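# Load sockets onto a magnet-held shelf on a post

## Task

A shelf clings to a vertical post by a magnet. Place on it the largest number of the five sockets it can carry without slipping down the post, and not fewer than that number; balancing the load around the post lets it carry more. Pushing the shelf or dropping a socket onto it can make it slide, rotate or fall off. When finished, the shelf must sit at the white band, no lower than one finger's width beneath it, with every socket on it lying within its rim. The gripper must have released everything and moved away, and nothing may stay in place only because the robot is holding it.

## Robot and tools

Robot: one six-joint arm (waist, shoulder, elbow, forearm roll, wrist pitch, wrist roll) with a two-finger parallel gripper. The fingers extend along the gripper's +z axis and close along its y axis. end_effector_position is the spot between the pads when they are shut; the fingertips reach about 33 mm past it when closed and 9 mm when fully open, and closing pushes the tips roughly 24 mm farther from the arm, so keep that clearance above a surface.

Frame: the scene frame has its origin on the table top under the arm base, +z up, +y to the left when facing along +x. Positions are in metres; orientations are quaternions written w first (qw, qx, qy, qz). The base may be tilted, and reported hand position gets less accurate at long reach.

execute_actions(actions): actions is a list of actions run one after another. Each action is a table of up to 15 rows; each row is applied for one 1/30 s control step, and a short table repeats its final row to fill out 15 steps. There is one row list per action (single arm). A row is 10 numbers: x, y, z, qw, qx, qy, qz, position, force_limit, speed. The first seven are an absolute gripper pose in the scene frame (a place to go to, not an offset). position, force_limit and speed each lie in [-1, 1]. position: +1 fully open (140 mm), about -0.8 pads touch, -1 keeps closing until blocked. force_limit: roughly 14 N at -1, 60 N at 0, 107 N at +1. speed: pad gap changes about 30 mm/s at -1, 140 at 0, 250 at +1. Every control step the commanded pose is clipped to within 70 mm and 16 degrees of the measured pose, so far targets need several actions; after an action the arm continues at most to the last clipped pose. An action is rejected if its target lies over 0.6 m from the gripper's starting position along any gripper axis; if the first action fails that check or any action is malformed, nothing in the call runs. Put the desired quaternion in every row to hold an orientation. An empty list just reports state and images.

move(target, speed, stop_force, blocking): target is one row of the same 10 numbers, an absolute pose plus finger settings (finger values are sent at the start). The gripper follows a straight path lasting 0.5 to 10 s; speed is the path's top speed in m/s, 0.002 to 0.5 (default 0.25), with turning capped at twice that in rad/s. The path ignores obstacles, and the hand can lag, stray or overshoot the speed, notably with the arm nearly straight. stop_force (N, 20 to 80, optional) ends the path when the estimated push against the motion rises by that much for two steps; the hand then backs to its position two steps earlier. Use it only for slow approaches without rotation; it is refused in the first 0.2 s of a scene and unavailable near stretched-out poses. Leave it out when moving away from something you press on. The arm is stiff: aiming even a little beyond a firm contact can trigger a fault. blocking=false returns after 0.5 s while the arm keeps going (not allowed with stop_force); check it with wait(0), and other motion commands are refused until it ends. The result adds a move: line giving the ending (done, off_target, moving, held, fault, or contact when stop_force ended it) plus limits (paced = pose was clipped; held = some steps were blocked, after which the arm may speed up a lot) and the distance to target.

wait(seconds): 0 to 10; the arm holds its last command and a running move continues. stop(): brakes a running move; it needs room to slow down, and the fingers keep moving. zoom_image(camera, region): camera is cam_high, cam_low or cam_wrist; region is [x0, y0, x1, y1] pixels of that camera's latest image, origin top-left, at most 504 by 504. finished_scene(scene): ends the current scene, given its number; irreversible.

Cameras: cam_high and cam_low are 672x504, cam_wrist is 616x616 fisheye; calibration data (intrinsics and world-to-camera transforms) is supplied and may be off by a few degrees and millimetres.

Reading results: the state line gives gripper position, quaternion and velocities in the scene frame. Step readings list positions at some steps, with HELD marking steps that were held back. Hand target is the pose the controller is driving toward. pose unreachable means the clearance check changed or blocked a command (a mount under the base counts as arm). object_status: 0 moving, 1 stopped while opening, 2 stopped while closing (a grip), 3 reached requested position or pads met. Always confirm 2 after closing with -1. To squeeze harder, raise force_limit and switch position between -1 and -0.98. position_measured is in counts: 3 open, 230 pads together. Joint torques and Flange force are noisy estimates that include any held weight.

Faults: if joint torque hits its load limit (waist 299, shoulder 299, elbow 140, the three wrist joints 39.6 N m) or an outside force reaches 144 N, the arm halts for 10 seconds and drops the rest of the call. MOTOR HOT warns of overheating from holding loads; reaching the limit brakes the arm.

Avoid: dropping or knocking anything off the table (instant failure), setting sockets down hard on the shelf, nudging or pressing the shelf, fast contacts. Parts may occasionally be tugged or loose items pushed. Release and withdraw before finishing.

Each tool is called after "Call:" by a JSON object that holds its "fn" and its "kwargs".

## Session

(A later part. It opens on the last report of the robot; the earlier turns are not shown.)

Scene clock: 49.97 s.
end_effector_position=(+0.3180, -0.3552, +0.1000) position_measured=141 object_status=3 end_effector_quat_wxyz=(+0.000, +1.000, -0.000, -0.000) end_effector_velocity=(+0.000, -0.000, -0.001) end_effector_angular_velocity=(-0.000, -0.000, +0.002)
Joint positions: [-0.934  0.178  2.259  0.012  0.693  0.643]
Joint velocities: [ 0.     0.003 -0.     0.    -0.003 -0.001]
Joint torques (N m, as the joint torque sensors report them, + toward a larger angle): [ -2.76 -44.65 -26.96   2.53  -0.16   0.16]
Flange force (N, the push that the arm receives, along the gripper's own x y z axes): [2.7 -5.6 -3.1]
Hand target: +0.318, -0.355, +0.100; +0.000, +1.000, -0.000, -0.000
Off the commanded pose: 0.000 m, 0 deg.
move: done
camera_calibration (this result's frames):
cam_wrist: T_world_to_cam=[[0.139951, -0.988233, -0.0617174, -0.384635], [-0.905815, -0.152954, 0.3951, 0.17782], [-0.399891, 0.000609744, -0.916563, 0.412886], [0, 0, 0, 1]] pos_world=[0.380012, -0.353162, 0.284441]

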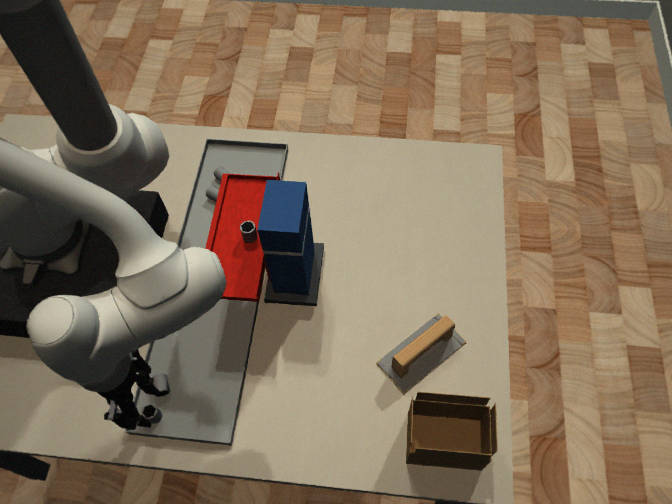

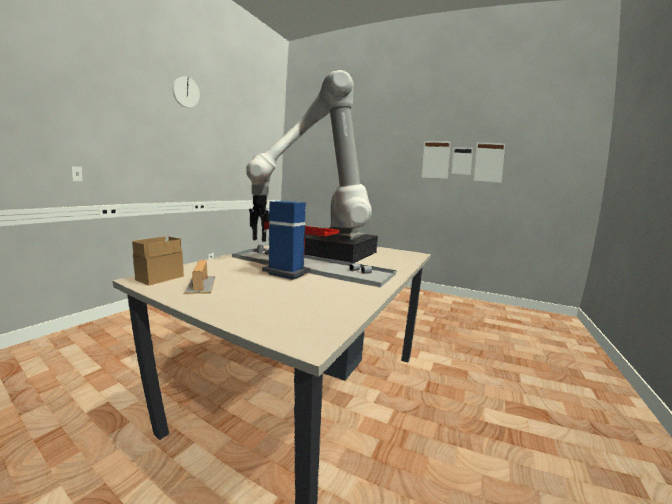

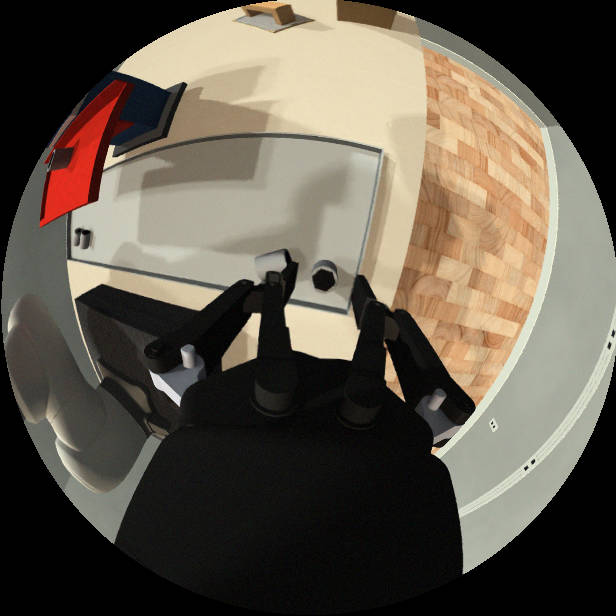

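Call:
{"fn": "move", "kwargs": {"target": [0.318,-0.353,0.06,0,1,0,0,-0.3,0,0], "speed": 0.05}}

Call:
{"fn": "move", "kwargs": {"target": [0.318,-0.353,0.06,0,1,0,0,-1,0,0]}}

Call:
{"fn": "move", "kwargs": {"target": [0.33,-0.25,0.3,0,1,0,0,-1,0,0]}}

Call:
{"fn": "move", "kwargs": {"target": [0.455,0.003,0.25,0,1,0,0,-1,0,0]}}

Call:
{"fn": "move", "kwargs": {"target": [0.455,0.003,0.2345,0,1,0,0,-1,0,0], "speed": 0.01}}

Call:
{"fn": "move", "kwargs": {"target": [0.455,0.003,0.2345,0,1,0,0,-0.2,0,-0.5]}}

Call:
{"fn": "move", "kwargs": {"target": [0.455,0,0.3,0,1,0,0,-0.2,0,0]}}

Call:
{"fn": "move", "kwargs": {"target": [0.322,-0.289,0.28,0,0.843,-0.537,0,-0.2,0,0]}}

Call:
{"fn": "move", "kwargs": {"target": [0.322,-0.289,0.085,0,0.843,-0.537,0,-0.2,0,0]}}

Scene clock: 55.53 s.
end_effector_position=(+0.3180, -0.3531, +0.0601) position_measured=167 object_status=3 end_effector_quat_wxyz=(+0.000, +1.000, -0.000, -0.000) end_effector_velocity=(-0.000, -0.001, -0.001) end_effector_angular_velocity=(-0.001, -0.001, -0.002)
Joint positions: [-0.931  0.243  2.286  0.014  0.601  0.644]
Joint velocities: [-0.001  0.001  0.    -0.    -0.003  0.   ]
Joint torques (N m, as the joint torque sensors report them, + toward a larger angle): [ -0.77 -50.39 -23.79   2.14  -0.03   0.17]
Flange force (N, the push that the arm receives, along the gripper's own x y z axes): [1.1 -0.7 0.3]
Hand target: +0.318, -0.353, +0.060; +0.000, +1.000, -0.000, -0.000
Off the commanded pose: 0.000 m, 0 deg.
move: done
camera_calibration (this result's frames):
cam_wrist: T_world_to_cam=[[0.140076, -0.98821, -0.0618038, -0.384989], [-0.905842, -0.153103, 0.394981, 0.19386], [-0.399786, 0.000657249, -0.916608, 0.376299], [0, 0, 0, 1]] pos_world=[0.379973, -0.351017, 0.244554]

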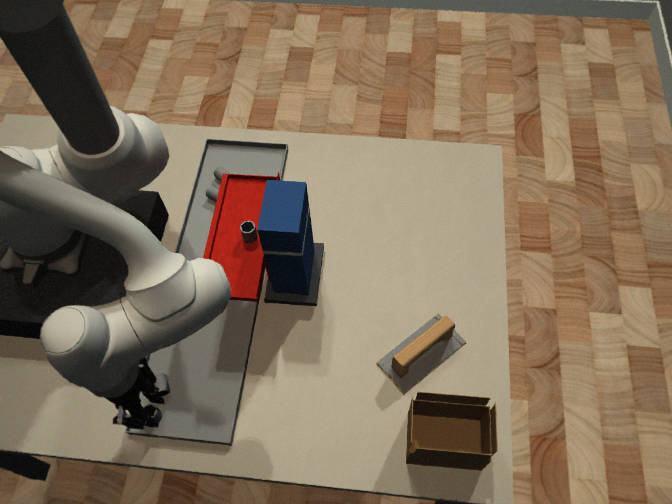

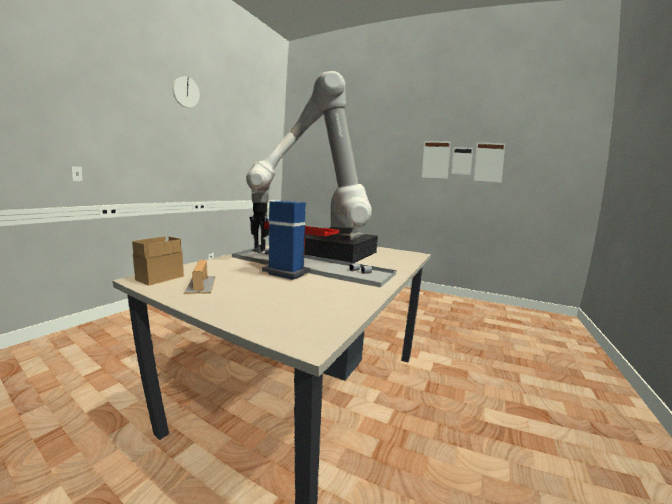

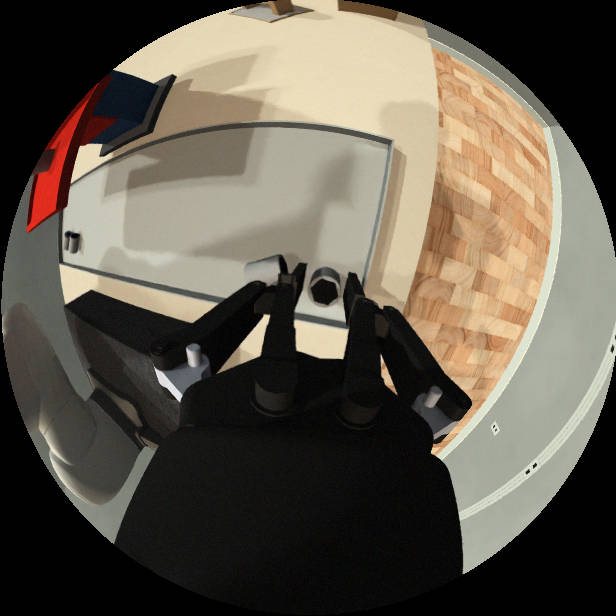

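Scene clock: 56.23 s.
end_effector_position=(+0.3180, -0.3530, +0.0600) position_measured=187 object_status=2 end_effector_quat_wxyz=(-0.000, +1.000, +0.000, -0.000) end_effector_velocity=(+0.000, +0.001, -0.000) end_effector_angular_velocity=(+0.000, +0.001, +0.005)
Joint positions: [-0.931  0.243  2.286  0.014  0.601  0.644]
Joint velocities: [ 0.002  0.     0.    -0.001 -0.    -0.002]
Joint torques (N m, as the joint torque sensors report them, + toward a larger angle): [ -1.51 -32.89 -14.49   2.11  -1.72   0.14]
Flange force (N, the push that the arm receives, along the gripper's own x y z axes): [0.7 -3.9 -38.1]
Hand target: +0.318, -0.353, +0.060; -0.000, +1.000, -0.000, -0.000
Off the commanded pose: 0.000 m, 0 deg.
move: done
camera_calibration (this result's frames):
cam_wrist: T_world_to_cam=[[0.140113, -0.988201, -0.0618673, -0.38492], [-0.905833, -0.153163, 0.394979, 0.193846], [-0.399794, 0.000699518, -0.916605, 0.376234], [0, 0, 0, 1]] pos_world=[0.37994, -0.350951, 0.244479]

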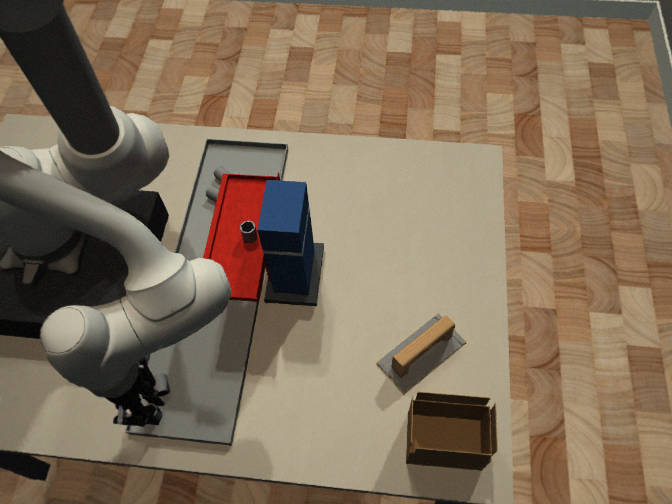

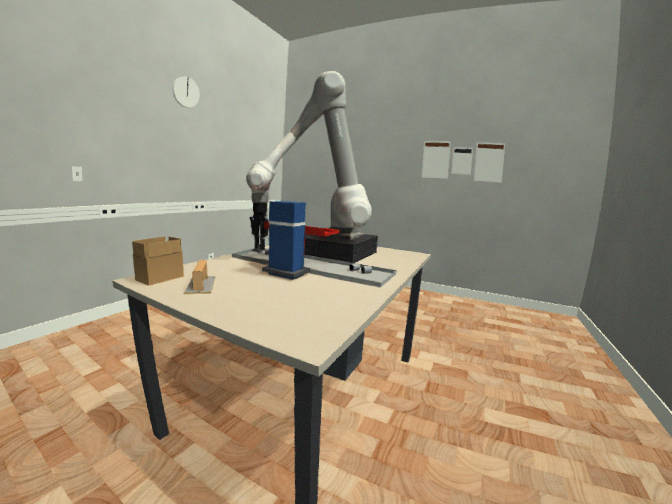

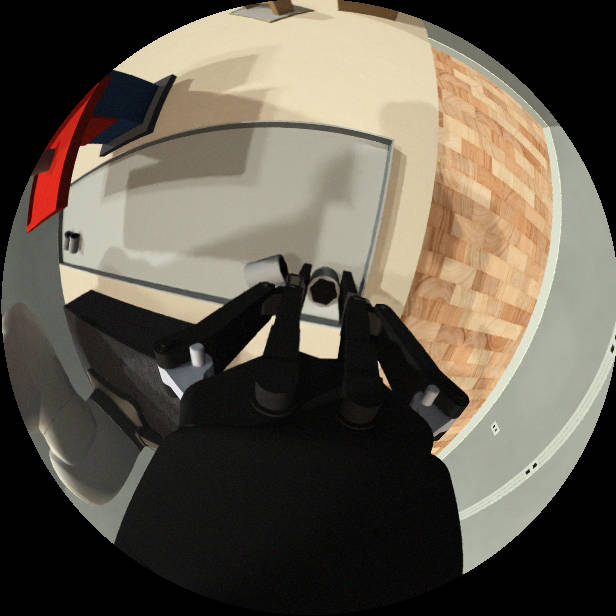

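Scene clock: 57.83 s.
end_effector_position=(+0.3299, -0.2496, +0.3001) position_measured=187 object_status=2 end_effector_quat_wxyz=(-0.000, +1.000, +0.000, +0.000) end_effector_velocity=(+0.000, +0.000, +0.002) end_effector_angular_velocity=(-0.001, -0.000, -0.000)
Joint positions: [-0.755 -0.171  2.16   0.007  1.14   0.829]
Joint velocities: [ 0.001 -0.002 -0.001 -0.001  0.002  0.002]
Joint torques (N m, as the joint torque sensors report them, + toward a larger angle): [ -1.46 -20.81 -39.24   3.65  -0.18   0.08]
Flange force (N, the push that the arm receives, along the gripper's own x y z axes): [0.1 -5.1 0.8]
Hand target: +0.330, -0.250, +0.300; -0.000, +1.000, +0.000, +0.000
Off the commanded pose: 0.000 m, 0 deg.
move: done
camera_calibration (this result's frames):
cam_wrist: T_world_to_cam=[[0.140313, -0.98816, -0.0620644, -0.269613], [-0.905882, -0.153424, 0.394764, 0.125668], [-0.399612, 0.000832611, -0.916684, 0.600976], [0, 0, 0, 1]] pos_world=[0.391828, -0.247641, 0.484562]

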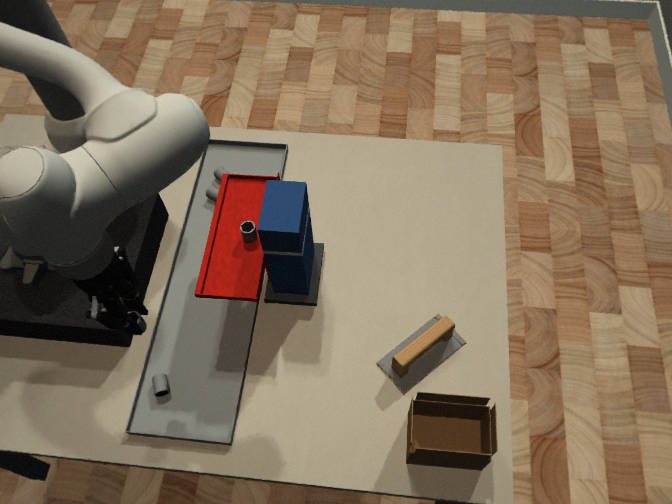

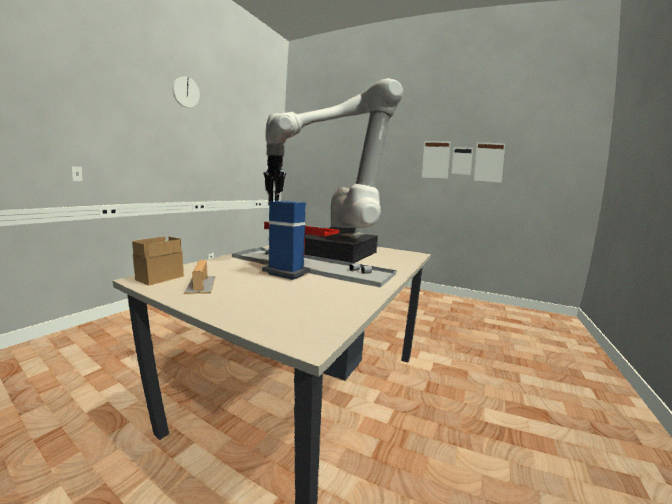

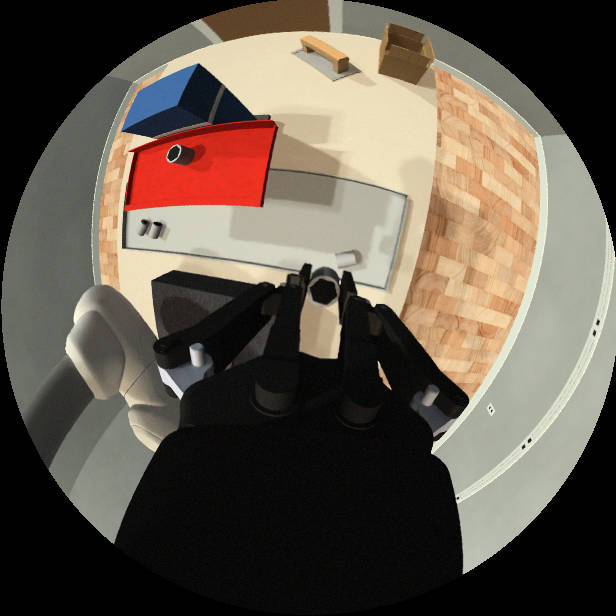

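Scene clock: 59.53 s.
end_effector_position=(+0.4553, +0.0030, +0.2500) position_measured=187 object_status=2 end_effector_quat_wxyz=(-0.000, +1.000, -0.000, -0.000) end_effector_velocity=(+0.001, +0.001, -0.000) end_effector_angular_velocity=(-0.001, +0.000, -0.001)
Joint positions: [-0.082 -0.054  2.159 -0.003  1.024  1.506]
Joint velocities: [ 0.002  0.002 -0.001 -0.001 -0.001  0.004]
Joint torques (N m, as the joint torque sensors report them, + toward a larger angle): [ -1.85 -32.38 -36.9    3.44  -0.25   0.56]
Flange force (N, the push that the arm receives, along the gripper's own x y z axes): [-0.3 -3.8 1.9]
Hand target: +0.455, +0.003, +0.250; -0.000, +1.000, -0.000, -0.000
Off the commanded pose: 0.000 m, 0 deg.
move: done
camera_calibration (this result's frames):
cam_wrist: T_world_to_cam=[[0.140036, -0.988178, -0.0624101, -0.0404782], [-0.905826, -0.153308, 0.394938, 0.297681], [-0.399837, 0.00122727, -0.916585, 0.605046], [0, 0, 0, 1]] pos_world=[0.517235, 0.00489473, 0.434485]

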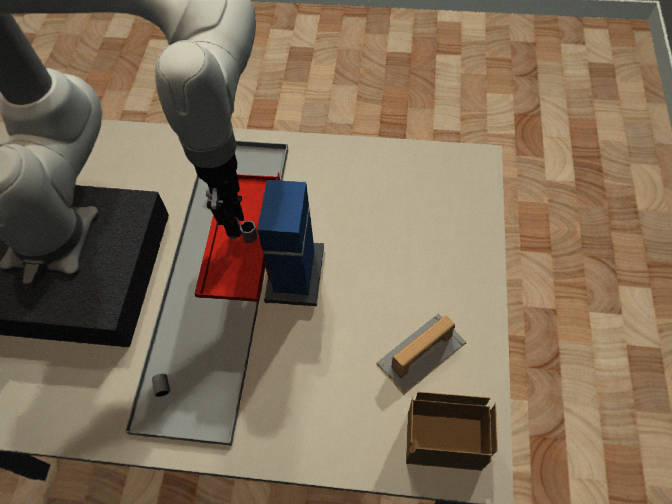

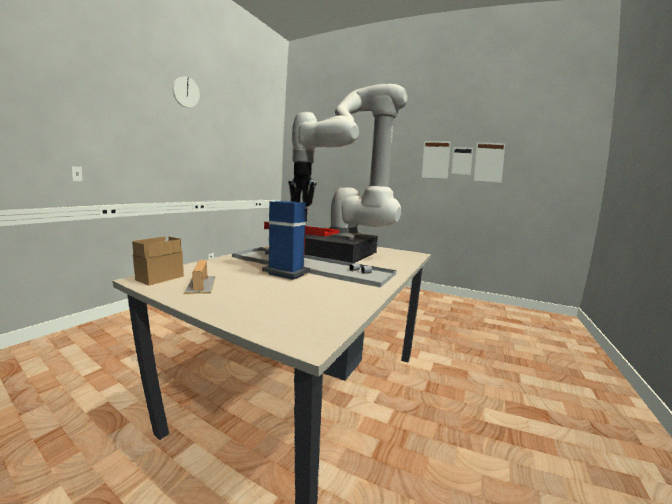

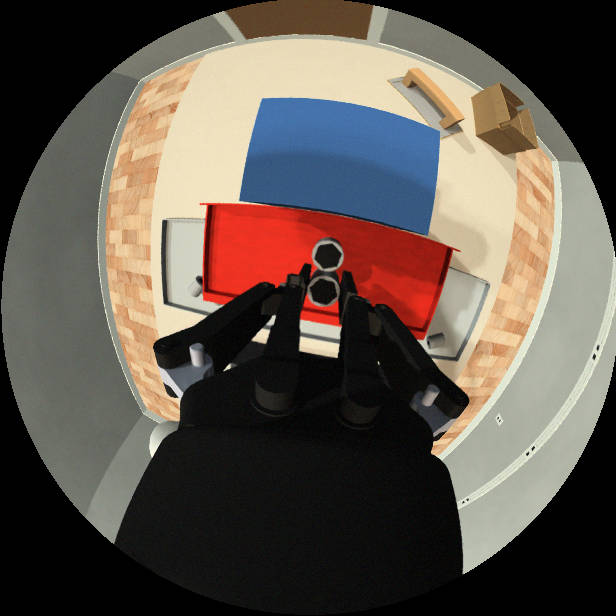

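Scene clock: 61.30 s.
end_effector_position=(+0.4550, +0.0030, +0.2346) position_measured=187 object_status=2 end_effector_quat_wxyz=(+0.000, +1.000, -0.000, -0.000) end_effector_velocity=(+0.000, +0.001, -0.001) end_effector_angular_velocity=(+0.001, +0.001, +0.001)
Joint positions: [-0.082 -0.038  2.177 -0.004  0.99   1.507]
Joint velocities: [ 0.001  0.002  0.001  0.001 -0.002 -0.001]
Joint torques (N m, as the joint torque sensors report them, + toward a larger angle): [ -1.43 -34.38 -35.42   3.37  -0.23   0.19]
Flange force (N, the push that the arm receives, along the gripper's own x y z axes): [3.1 -4.1 2.5]
Hand target: +0.455, +0.003, +0.234; +0.000, +1.000, -0.000, -0.000
Off the commanded pose: 0.000 m, 0 deg.
move: done
camera_calibration (this result's frames):
cam_wrist: T_world_to_cam=[[0.14009, -0.988207, -0.061813, -0.0415431], [-0.90585, -0.15312, 0.394957, 0.30356], [-0.399764, 0.000663629, -0.916618, 0.590773], [0, 0, 0, 1]] pos_world=[0.516969, 0.00503578, 0.419052]

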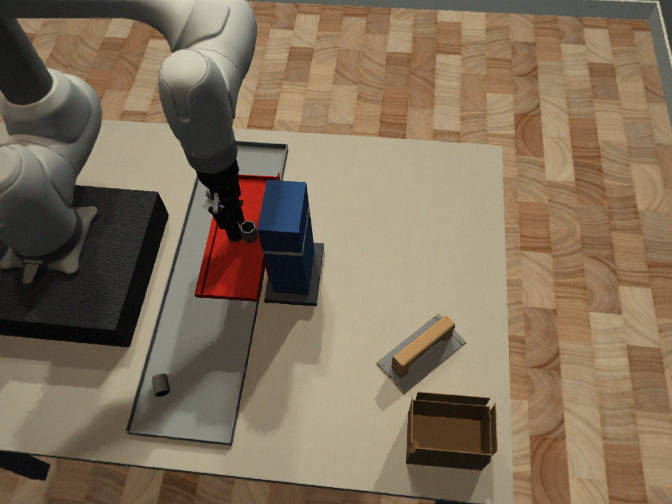

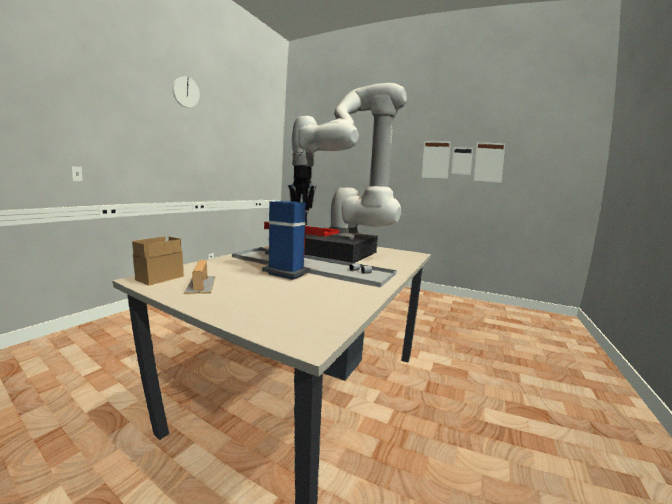

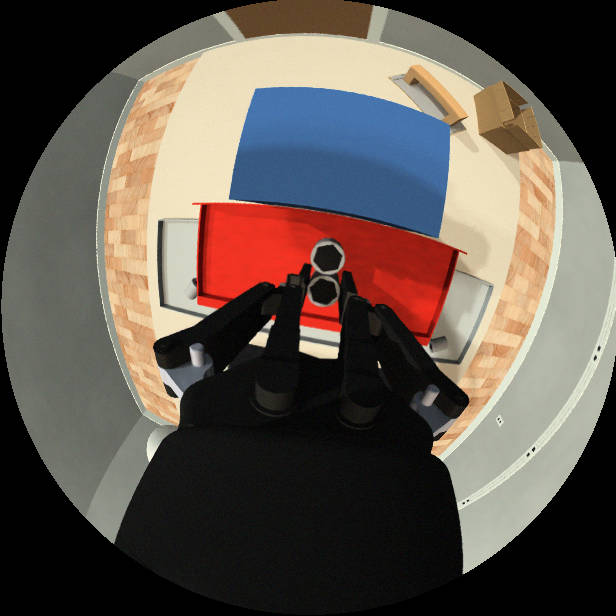

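Scene clock: 62.00 s.
end_effector_position=(+0.4550, +0.0030, +0.2345) position_measured=154 object_status=3 end_effector_quat_wxyz=(+0.000, +1.000, -0.000, +0.000) end_effector_velocity=(+0.000, -0.001, -0.000) end_effector_angular_velocity=(-0.000, +0.000, -0.001)
Joint positions: [-0.082 -0.038  2.177 -0.004  0.99   1.507]
Joint velocities: [-0.001  0.    -0.    -0.    -0.     0.001]
Joint torques (N m, as the joint torque sensors report them, + toward a larger angle): [  0.32 -33.27 -34.83   3.45  -0.2    0.14]
Flange force (N, the push that the arm receives, along the gripper's own x y z axes): [1.4 -0.4 0.3]
Hand target: +0.455, +0.003, +0.234; +0.000, +1.000, -0.000, -0.000
Off the commanded pose: 0.000 m, 0 deg.
move: done
camera_calibration (this result's frames):
cam_wrist: T_world_to_cam=[[0.140094, -0.988207, -0.0618081, -0.0415445], [-0.905852, -0.153121, 0.39495, 0.303564], [-0.399757, 0.000658921, -0.916621, 0.590692], [0, 0, 0, 1]] pos_world=[0.516938, 0.00503841, 0.418981]

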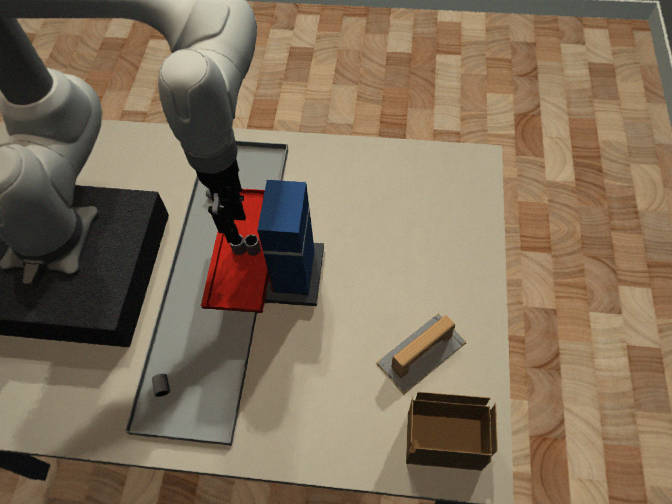

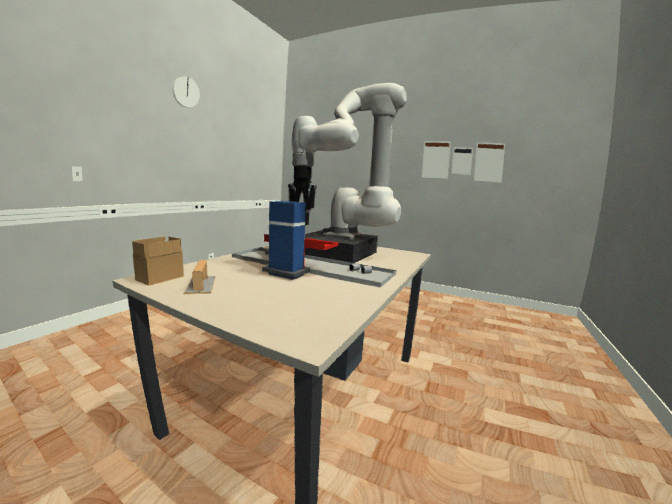

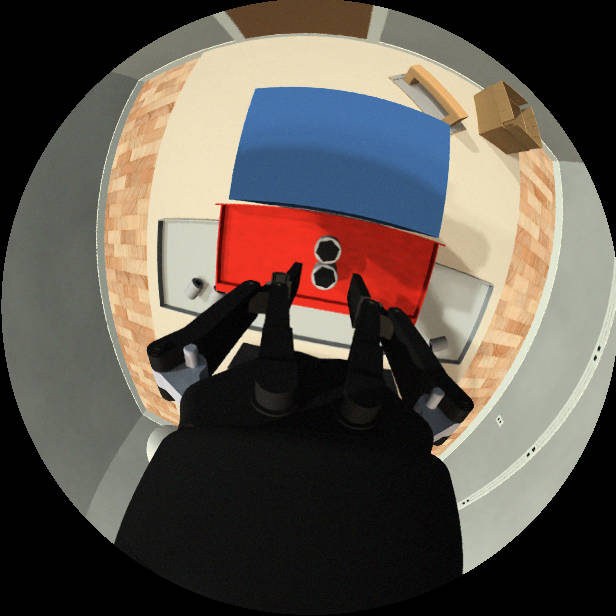

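Scene clock: 62.87 s.
end_effector_position=(+0.4549, +0.0000, +0.2999) position_measured=154 object_status=3 end_effector_quat_wxyz=(-0.000, +1.000, +0.000, -0.000) end_effector_velocity=(-0.000, +0.001, +0.001) end_effector_angular_velocity=(+0.000, +0.000, +0.001)
Joint positions: [-0.088 -0.1    2.099 -0.003  1.129  1.5  ]
Joint velocities: [ 0.001 -0.001 -0.002  0.     0.003  0.   ]
Joint torques (N m, as the joint torque sensors report them, + toward a larger angle): [ -0.79 -29.36 -37.4    3.62  -0.44   0.31]
Flange force (N, the push that the arm receives, along the gripper's own x y z axes): [1.3 -2.6 -0.9]
Hand target: +0.455, +0.000, +0.300; -0.000, +1.000, +0.000, +0.000
Off the commanded pose: 0.000 m, 0 deg.
move: done
camera_calibration (this result's frames):
cam_wrist: T_world_to_cam=[[0.140173, -0.988194, -0.0618456, -0.0404461], [-0.905835, -0.153208, 0.394955, 0.27716], [-0.399768, 0.000660059, -0.916616, 0.650607], [0, 0, 0, 1]] pos_world=[0.516823, 0.00206519, 0.48439]

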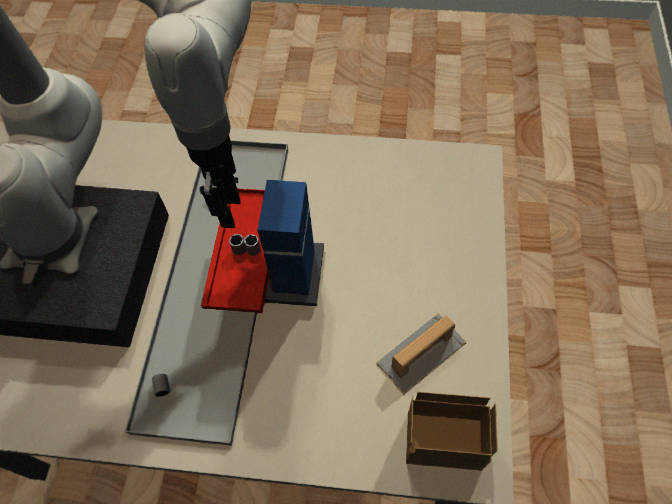

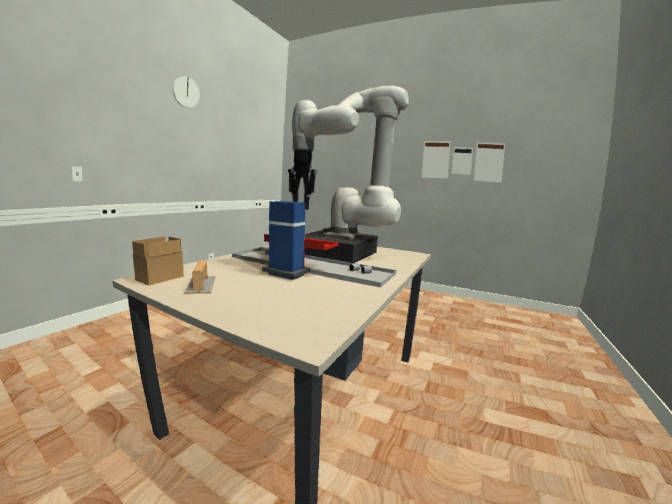

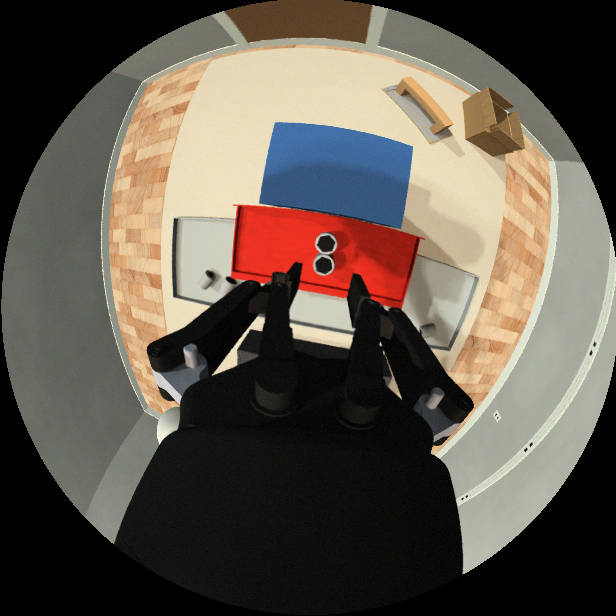

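Scene clock: 65.63 s.
end_effector_position=(+0.3218, -0.2890, +0.2800) position_measured=154 object_status=3 end_effector_quat_wxyz=(+0.000, +0.844, -0.537, +0.000) end_effector_velocity=(-0.001, -0.001, -0.001) end_effector_angular_velocity=(+0.001, +0.001, -0.004)
Joint positions: [-0.835 -0.121  2.158  0.007  1.092  1.882]
Joint velocities: [-0.003  0.002 -0.     0.    -0.     0.001]
Joint torques (N m, as the joint torque sensors report them, + toward a larger angle): [ -1.41 -29.09 -36.08   3.55  -0.27   0.05]
Flange force (N, the push that the arm receives, along the gripper's own x y z axes): [5.8 -6.3 1.6]
Hand target: +0.322, -0.289, +0.280; +0.000, +0.843, -0.537, +0.000
Off the commanded pose: 0.000 m, 0 deg.
move: done
camera_calibration (this result's frames):
cam_wrist: T_world_to_cam=[[-0.836158, -0.545025, -0.0615449, 0.1335], [-0.521988, 0.756277, 0.394428, 0.259648], [-0.168428, 0.36193, -0.916864, 0.609367], [0, 0, 0, 1]] pos_world=[0.349795, -0.344153, 0.46451]

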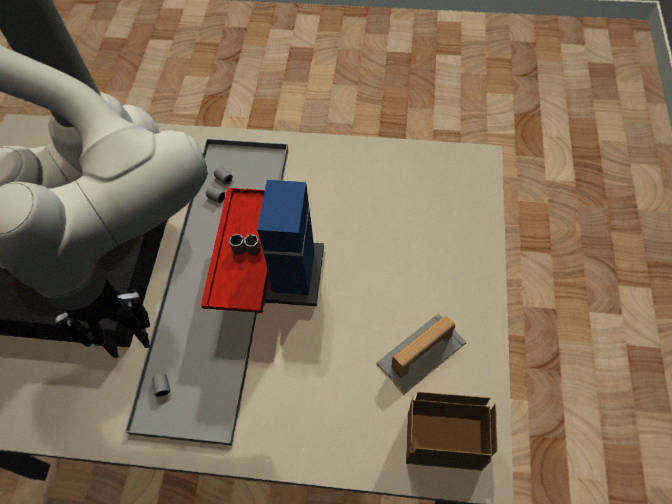

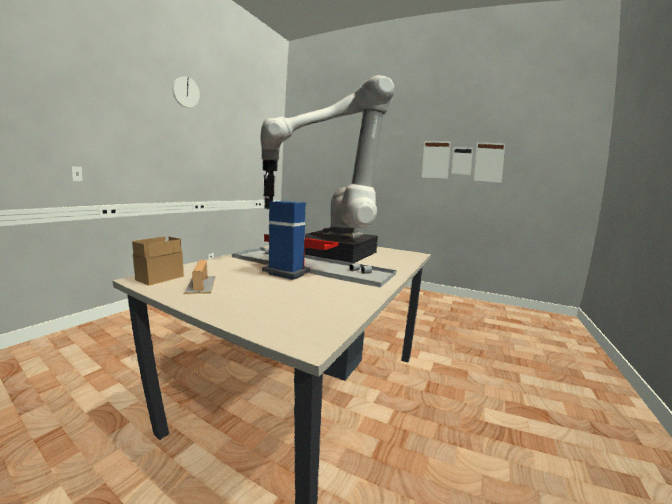

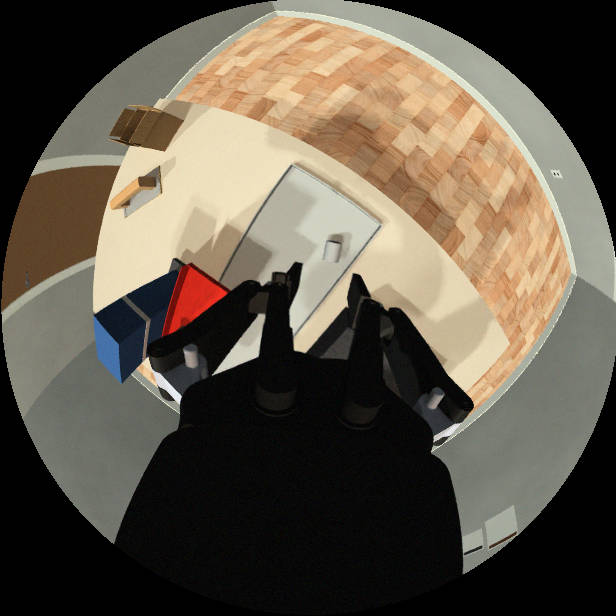

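Scene clock: 66.97 s.
end_effector_position=(+0.3222, -0.2893, +0.0849) position_measured=154 object_status=3 end_effector_quat_wxyz=(+0.000, +0.843, -0.537, -0.000) end_effector_velocity=(-0.000, -0.000, -0.001) end_effector_angular_velocity=(-0.000, -0.001, -0.001)
Joint positions: [-0.832  0.144  2.347  0.011  0.639  1.88 ]
Joint velocities: [-0.001  0.002  0.001  0.001 -0.004 -0.   ]
Joint torques (N m, as the joint torque sensors report them, + toward a larger angle): [ -1.68 -37.63 -24.97   2.31  -0.29   0.18]
Flange force (N, the push that the arm receives, along the gripper's own x y z axes): [-6.2 -1.7 -7.8]
Hand target: +0.322, -0.289, +0.085; +0.000, +0.843, -0.537, -0.000
Off the commanded pose: 0.000 m, 0 deg.
move: done
camera_calibration (this result's frames):
cam_wrist: T_world_to_cam=[[-0.836459, -0.544547, -0.0616794, 0.121954], [-0.521513, 0.756344, 0.394928, 0.336812], [-0.168406, 0.362508, -0.916639, 0.430837], [0, 0, 0, 1]] pos_world=[0.350216, -0.344518, 0.269427]

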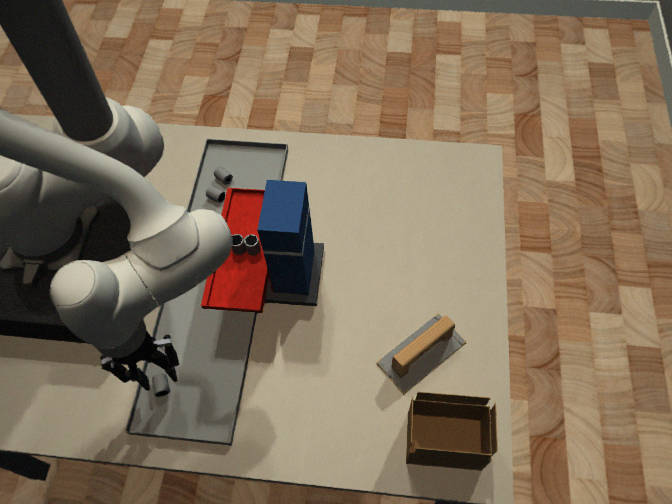

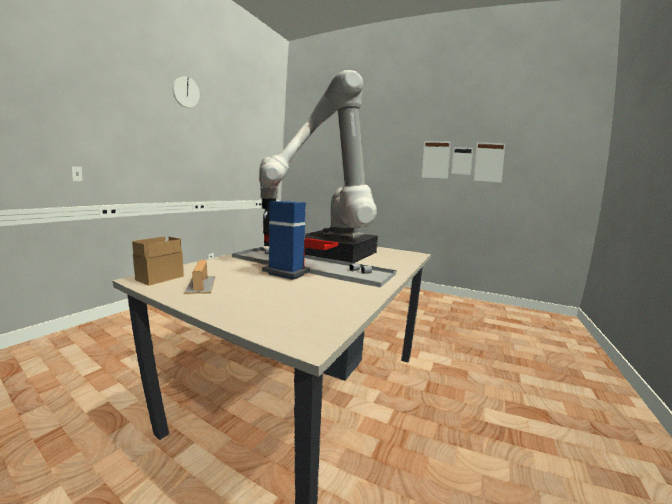

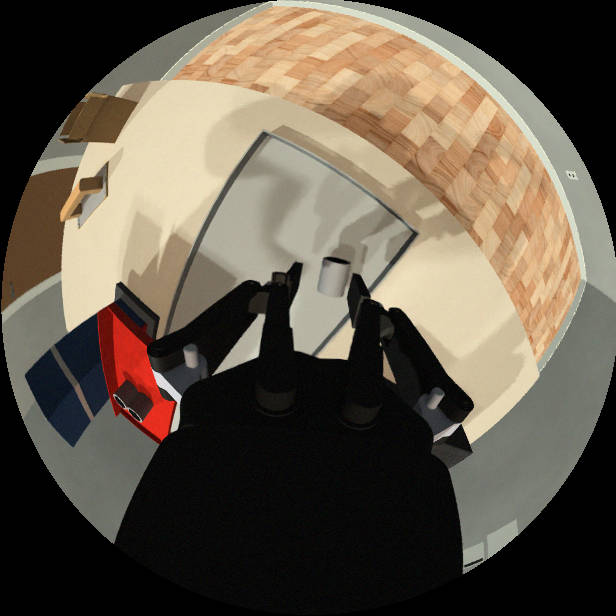

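Call:
{"fn": "move", "kwargs": {"target": [0.33,-0.2,0.25,0,0.707,-0.707,0,-0.5,0,0]}}

Call:
{"fn": "move", "kwargs": {"target": [0.4,0,0.2,0,0.707,-0.707,0,-0.5,0,0]}}

Call:
{"fn": "zoom_image", "kwargs": {"camera": "cam_low", "region": [250,170,370,260]}}

Scene clock: 71.50 s.
end_effector_position=(+0.3299, -0.1998, +0.2500) position_measured=192 object_status=3 end_effector_quat_wxyz=(-0.000, +0.707, -0.707, -0.000) end_effector_velocity=(+0.000, +0.001, +0.002) end_effector_angular_velocity=(-0.001, -0.000, -0.002)
Joint positions: [-0.656 -0.175  2.264  0.006  1.04   2.498]
Joint velocities: [ 0.003 -0.003 -0.002 -0.001  0.004  0.006]
Joint torques (N m, as the joint torque sensors report them, + toward a larger angle): [ -0.8  -19.44 -36.6    3.26  -0.35  -0.06]
Flange force (N, the push that the arm receives, along the gripper's own x y z axes): [-3.2 -1.1 0.1]
Hand target: +0.330, -0.200, +0.250; -0.000, +0.707, -0.707, -0.000
Off the commanded pose: 0.000 m, 0 deg.
move: done
camera_calibration (this result's frames):
cam_wrist: T_world_to_cam=[[-0.988133, -0.140496, -0.0620804, 0.318223], [-0.153599, 0.90565, 0.395228, 0.11635], [0.000695266, 0.400073, -0.916483, 0.502674], [0, 0, 0, 1]] pos_world=[0.331969, -0.261769, 0.434463]

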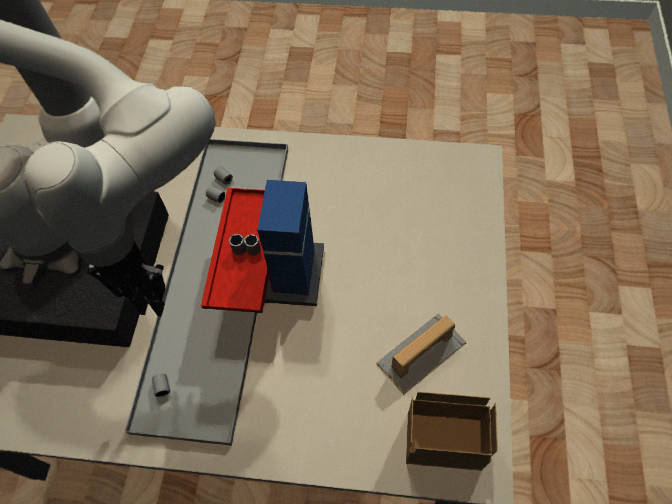

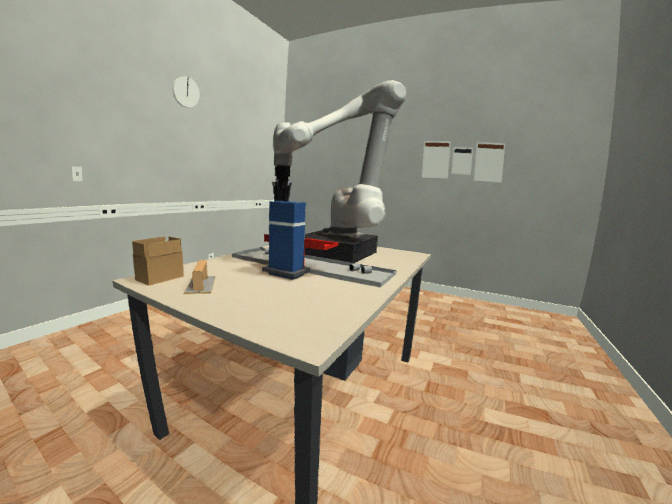

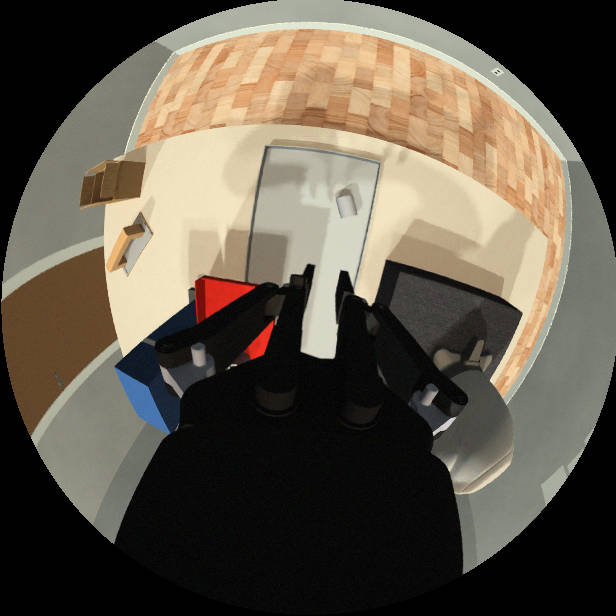

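Scene clock: 72.93 s.
end_effector_position=(+0.4002, +0.0000, +0.2000) position_measured=192 object_status=3 end_effector_quat_wxyz=(-0.000, +0.707, -0.707, -0.000) end_effector_velocity=(+0.001, +0.002, -0.000) end_effector_angular_velocity=(-0.001, +0.000, +0.001)
Joint positions: [-0.099 -0.09   2.3   -0.003  0.918  3.06 ]
Joint velocities: [ 0.005  0.002 -0.001 -0.002 -0.001  0.005]
Joint torques (N m, as the joint torque sensors report them, + toward a larger angle): [ -1.34 -27.11 -32.09   3.48  -0.4    0.38]
Flange force (N, the push that the arm receives, along the gripper's own x y z axes): [-3.7 -5.1 0.5]
Hand target: +0.400, +0.000, +0.200; -0.000, +0.707, -0.707, -0.000
Off the commanded pose: 0.000 m, 0 deg.
move: done
camera_calibration (this result's frames):
cam_wrist: T_world_to_cam=[[-0.988216, -0.140022, -0.0618281, 0.412638], [-0.153064, 0.905649, 0.395438, -0.0342835], [0.000624404, 0.400242, -0.916409, 0.376875], [0, 0, 0, 1]] pos_world=[0.402293, -0.0620138, 0.384441]

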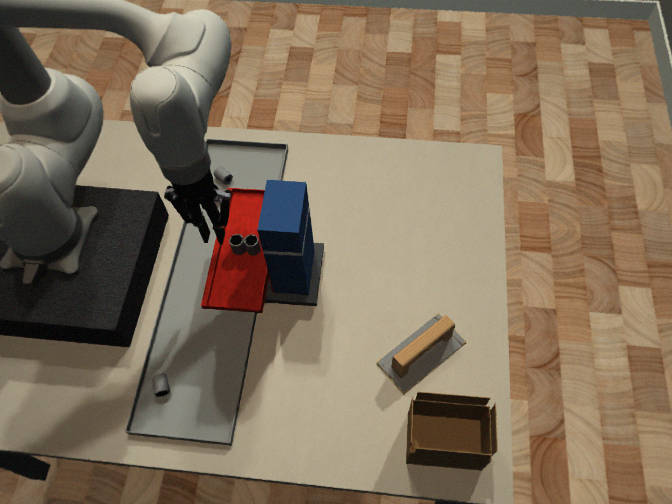

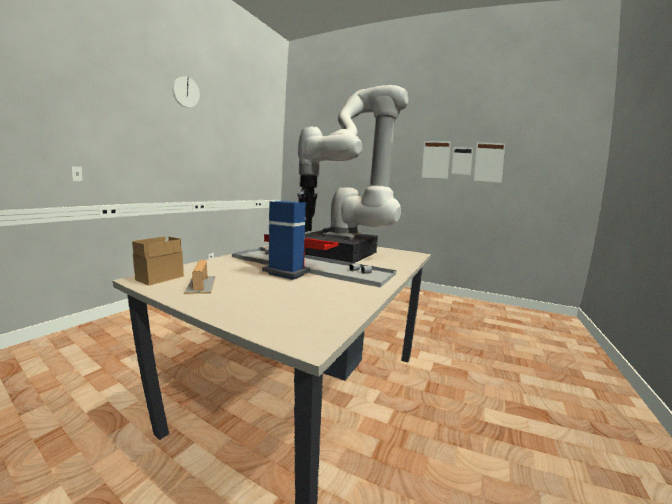

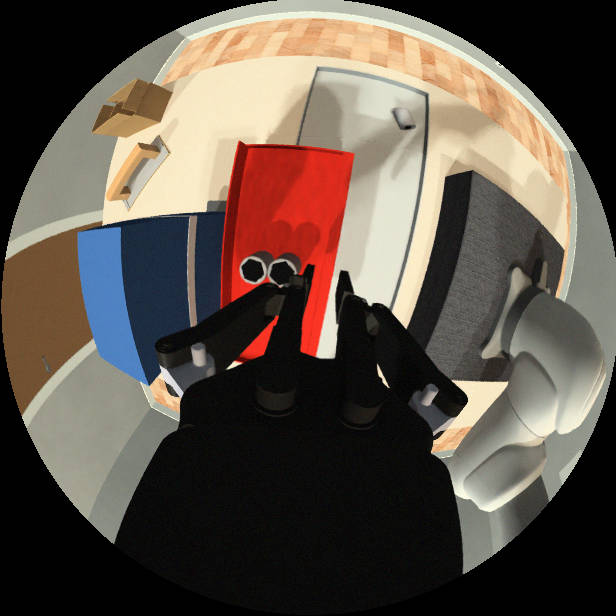

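Region (250, 170, 370, 260) of cam_low's 672x504 image, scaled by 4.200, with more detail than that image has; it fills the top 378 rows of this view, and the rest is white.

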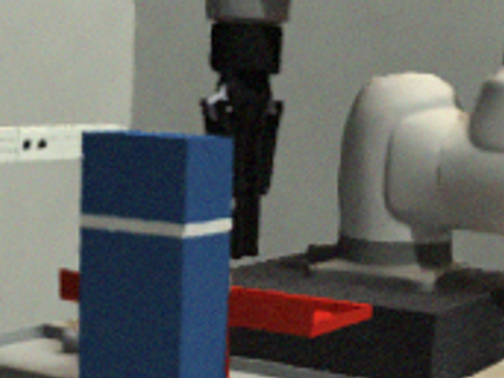

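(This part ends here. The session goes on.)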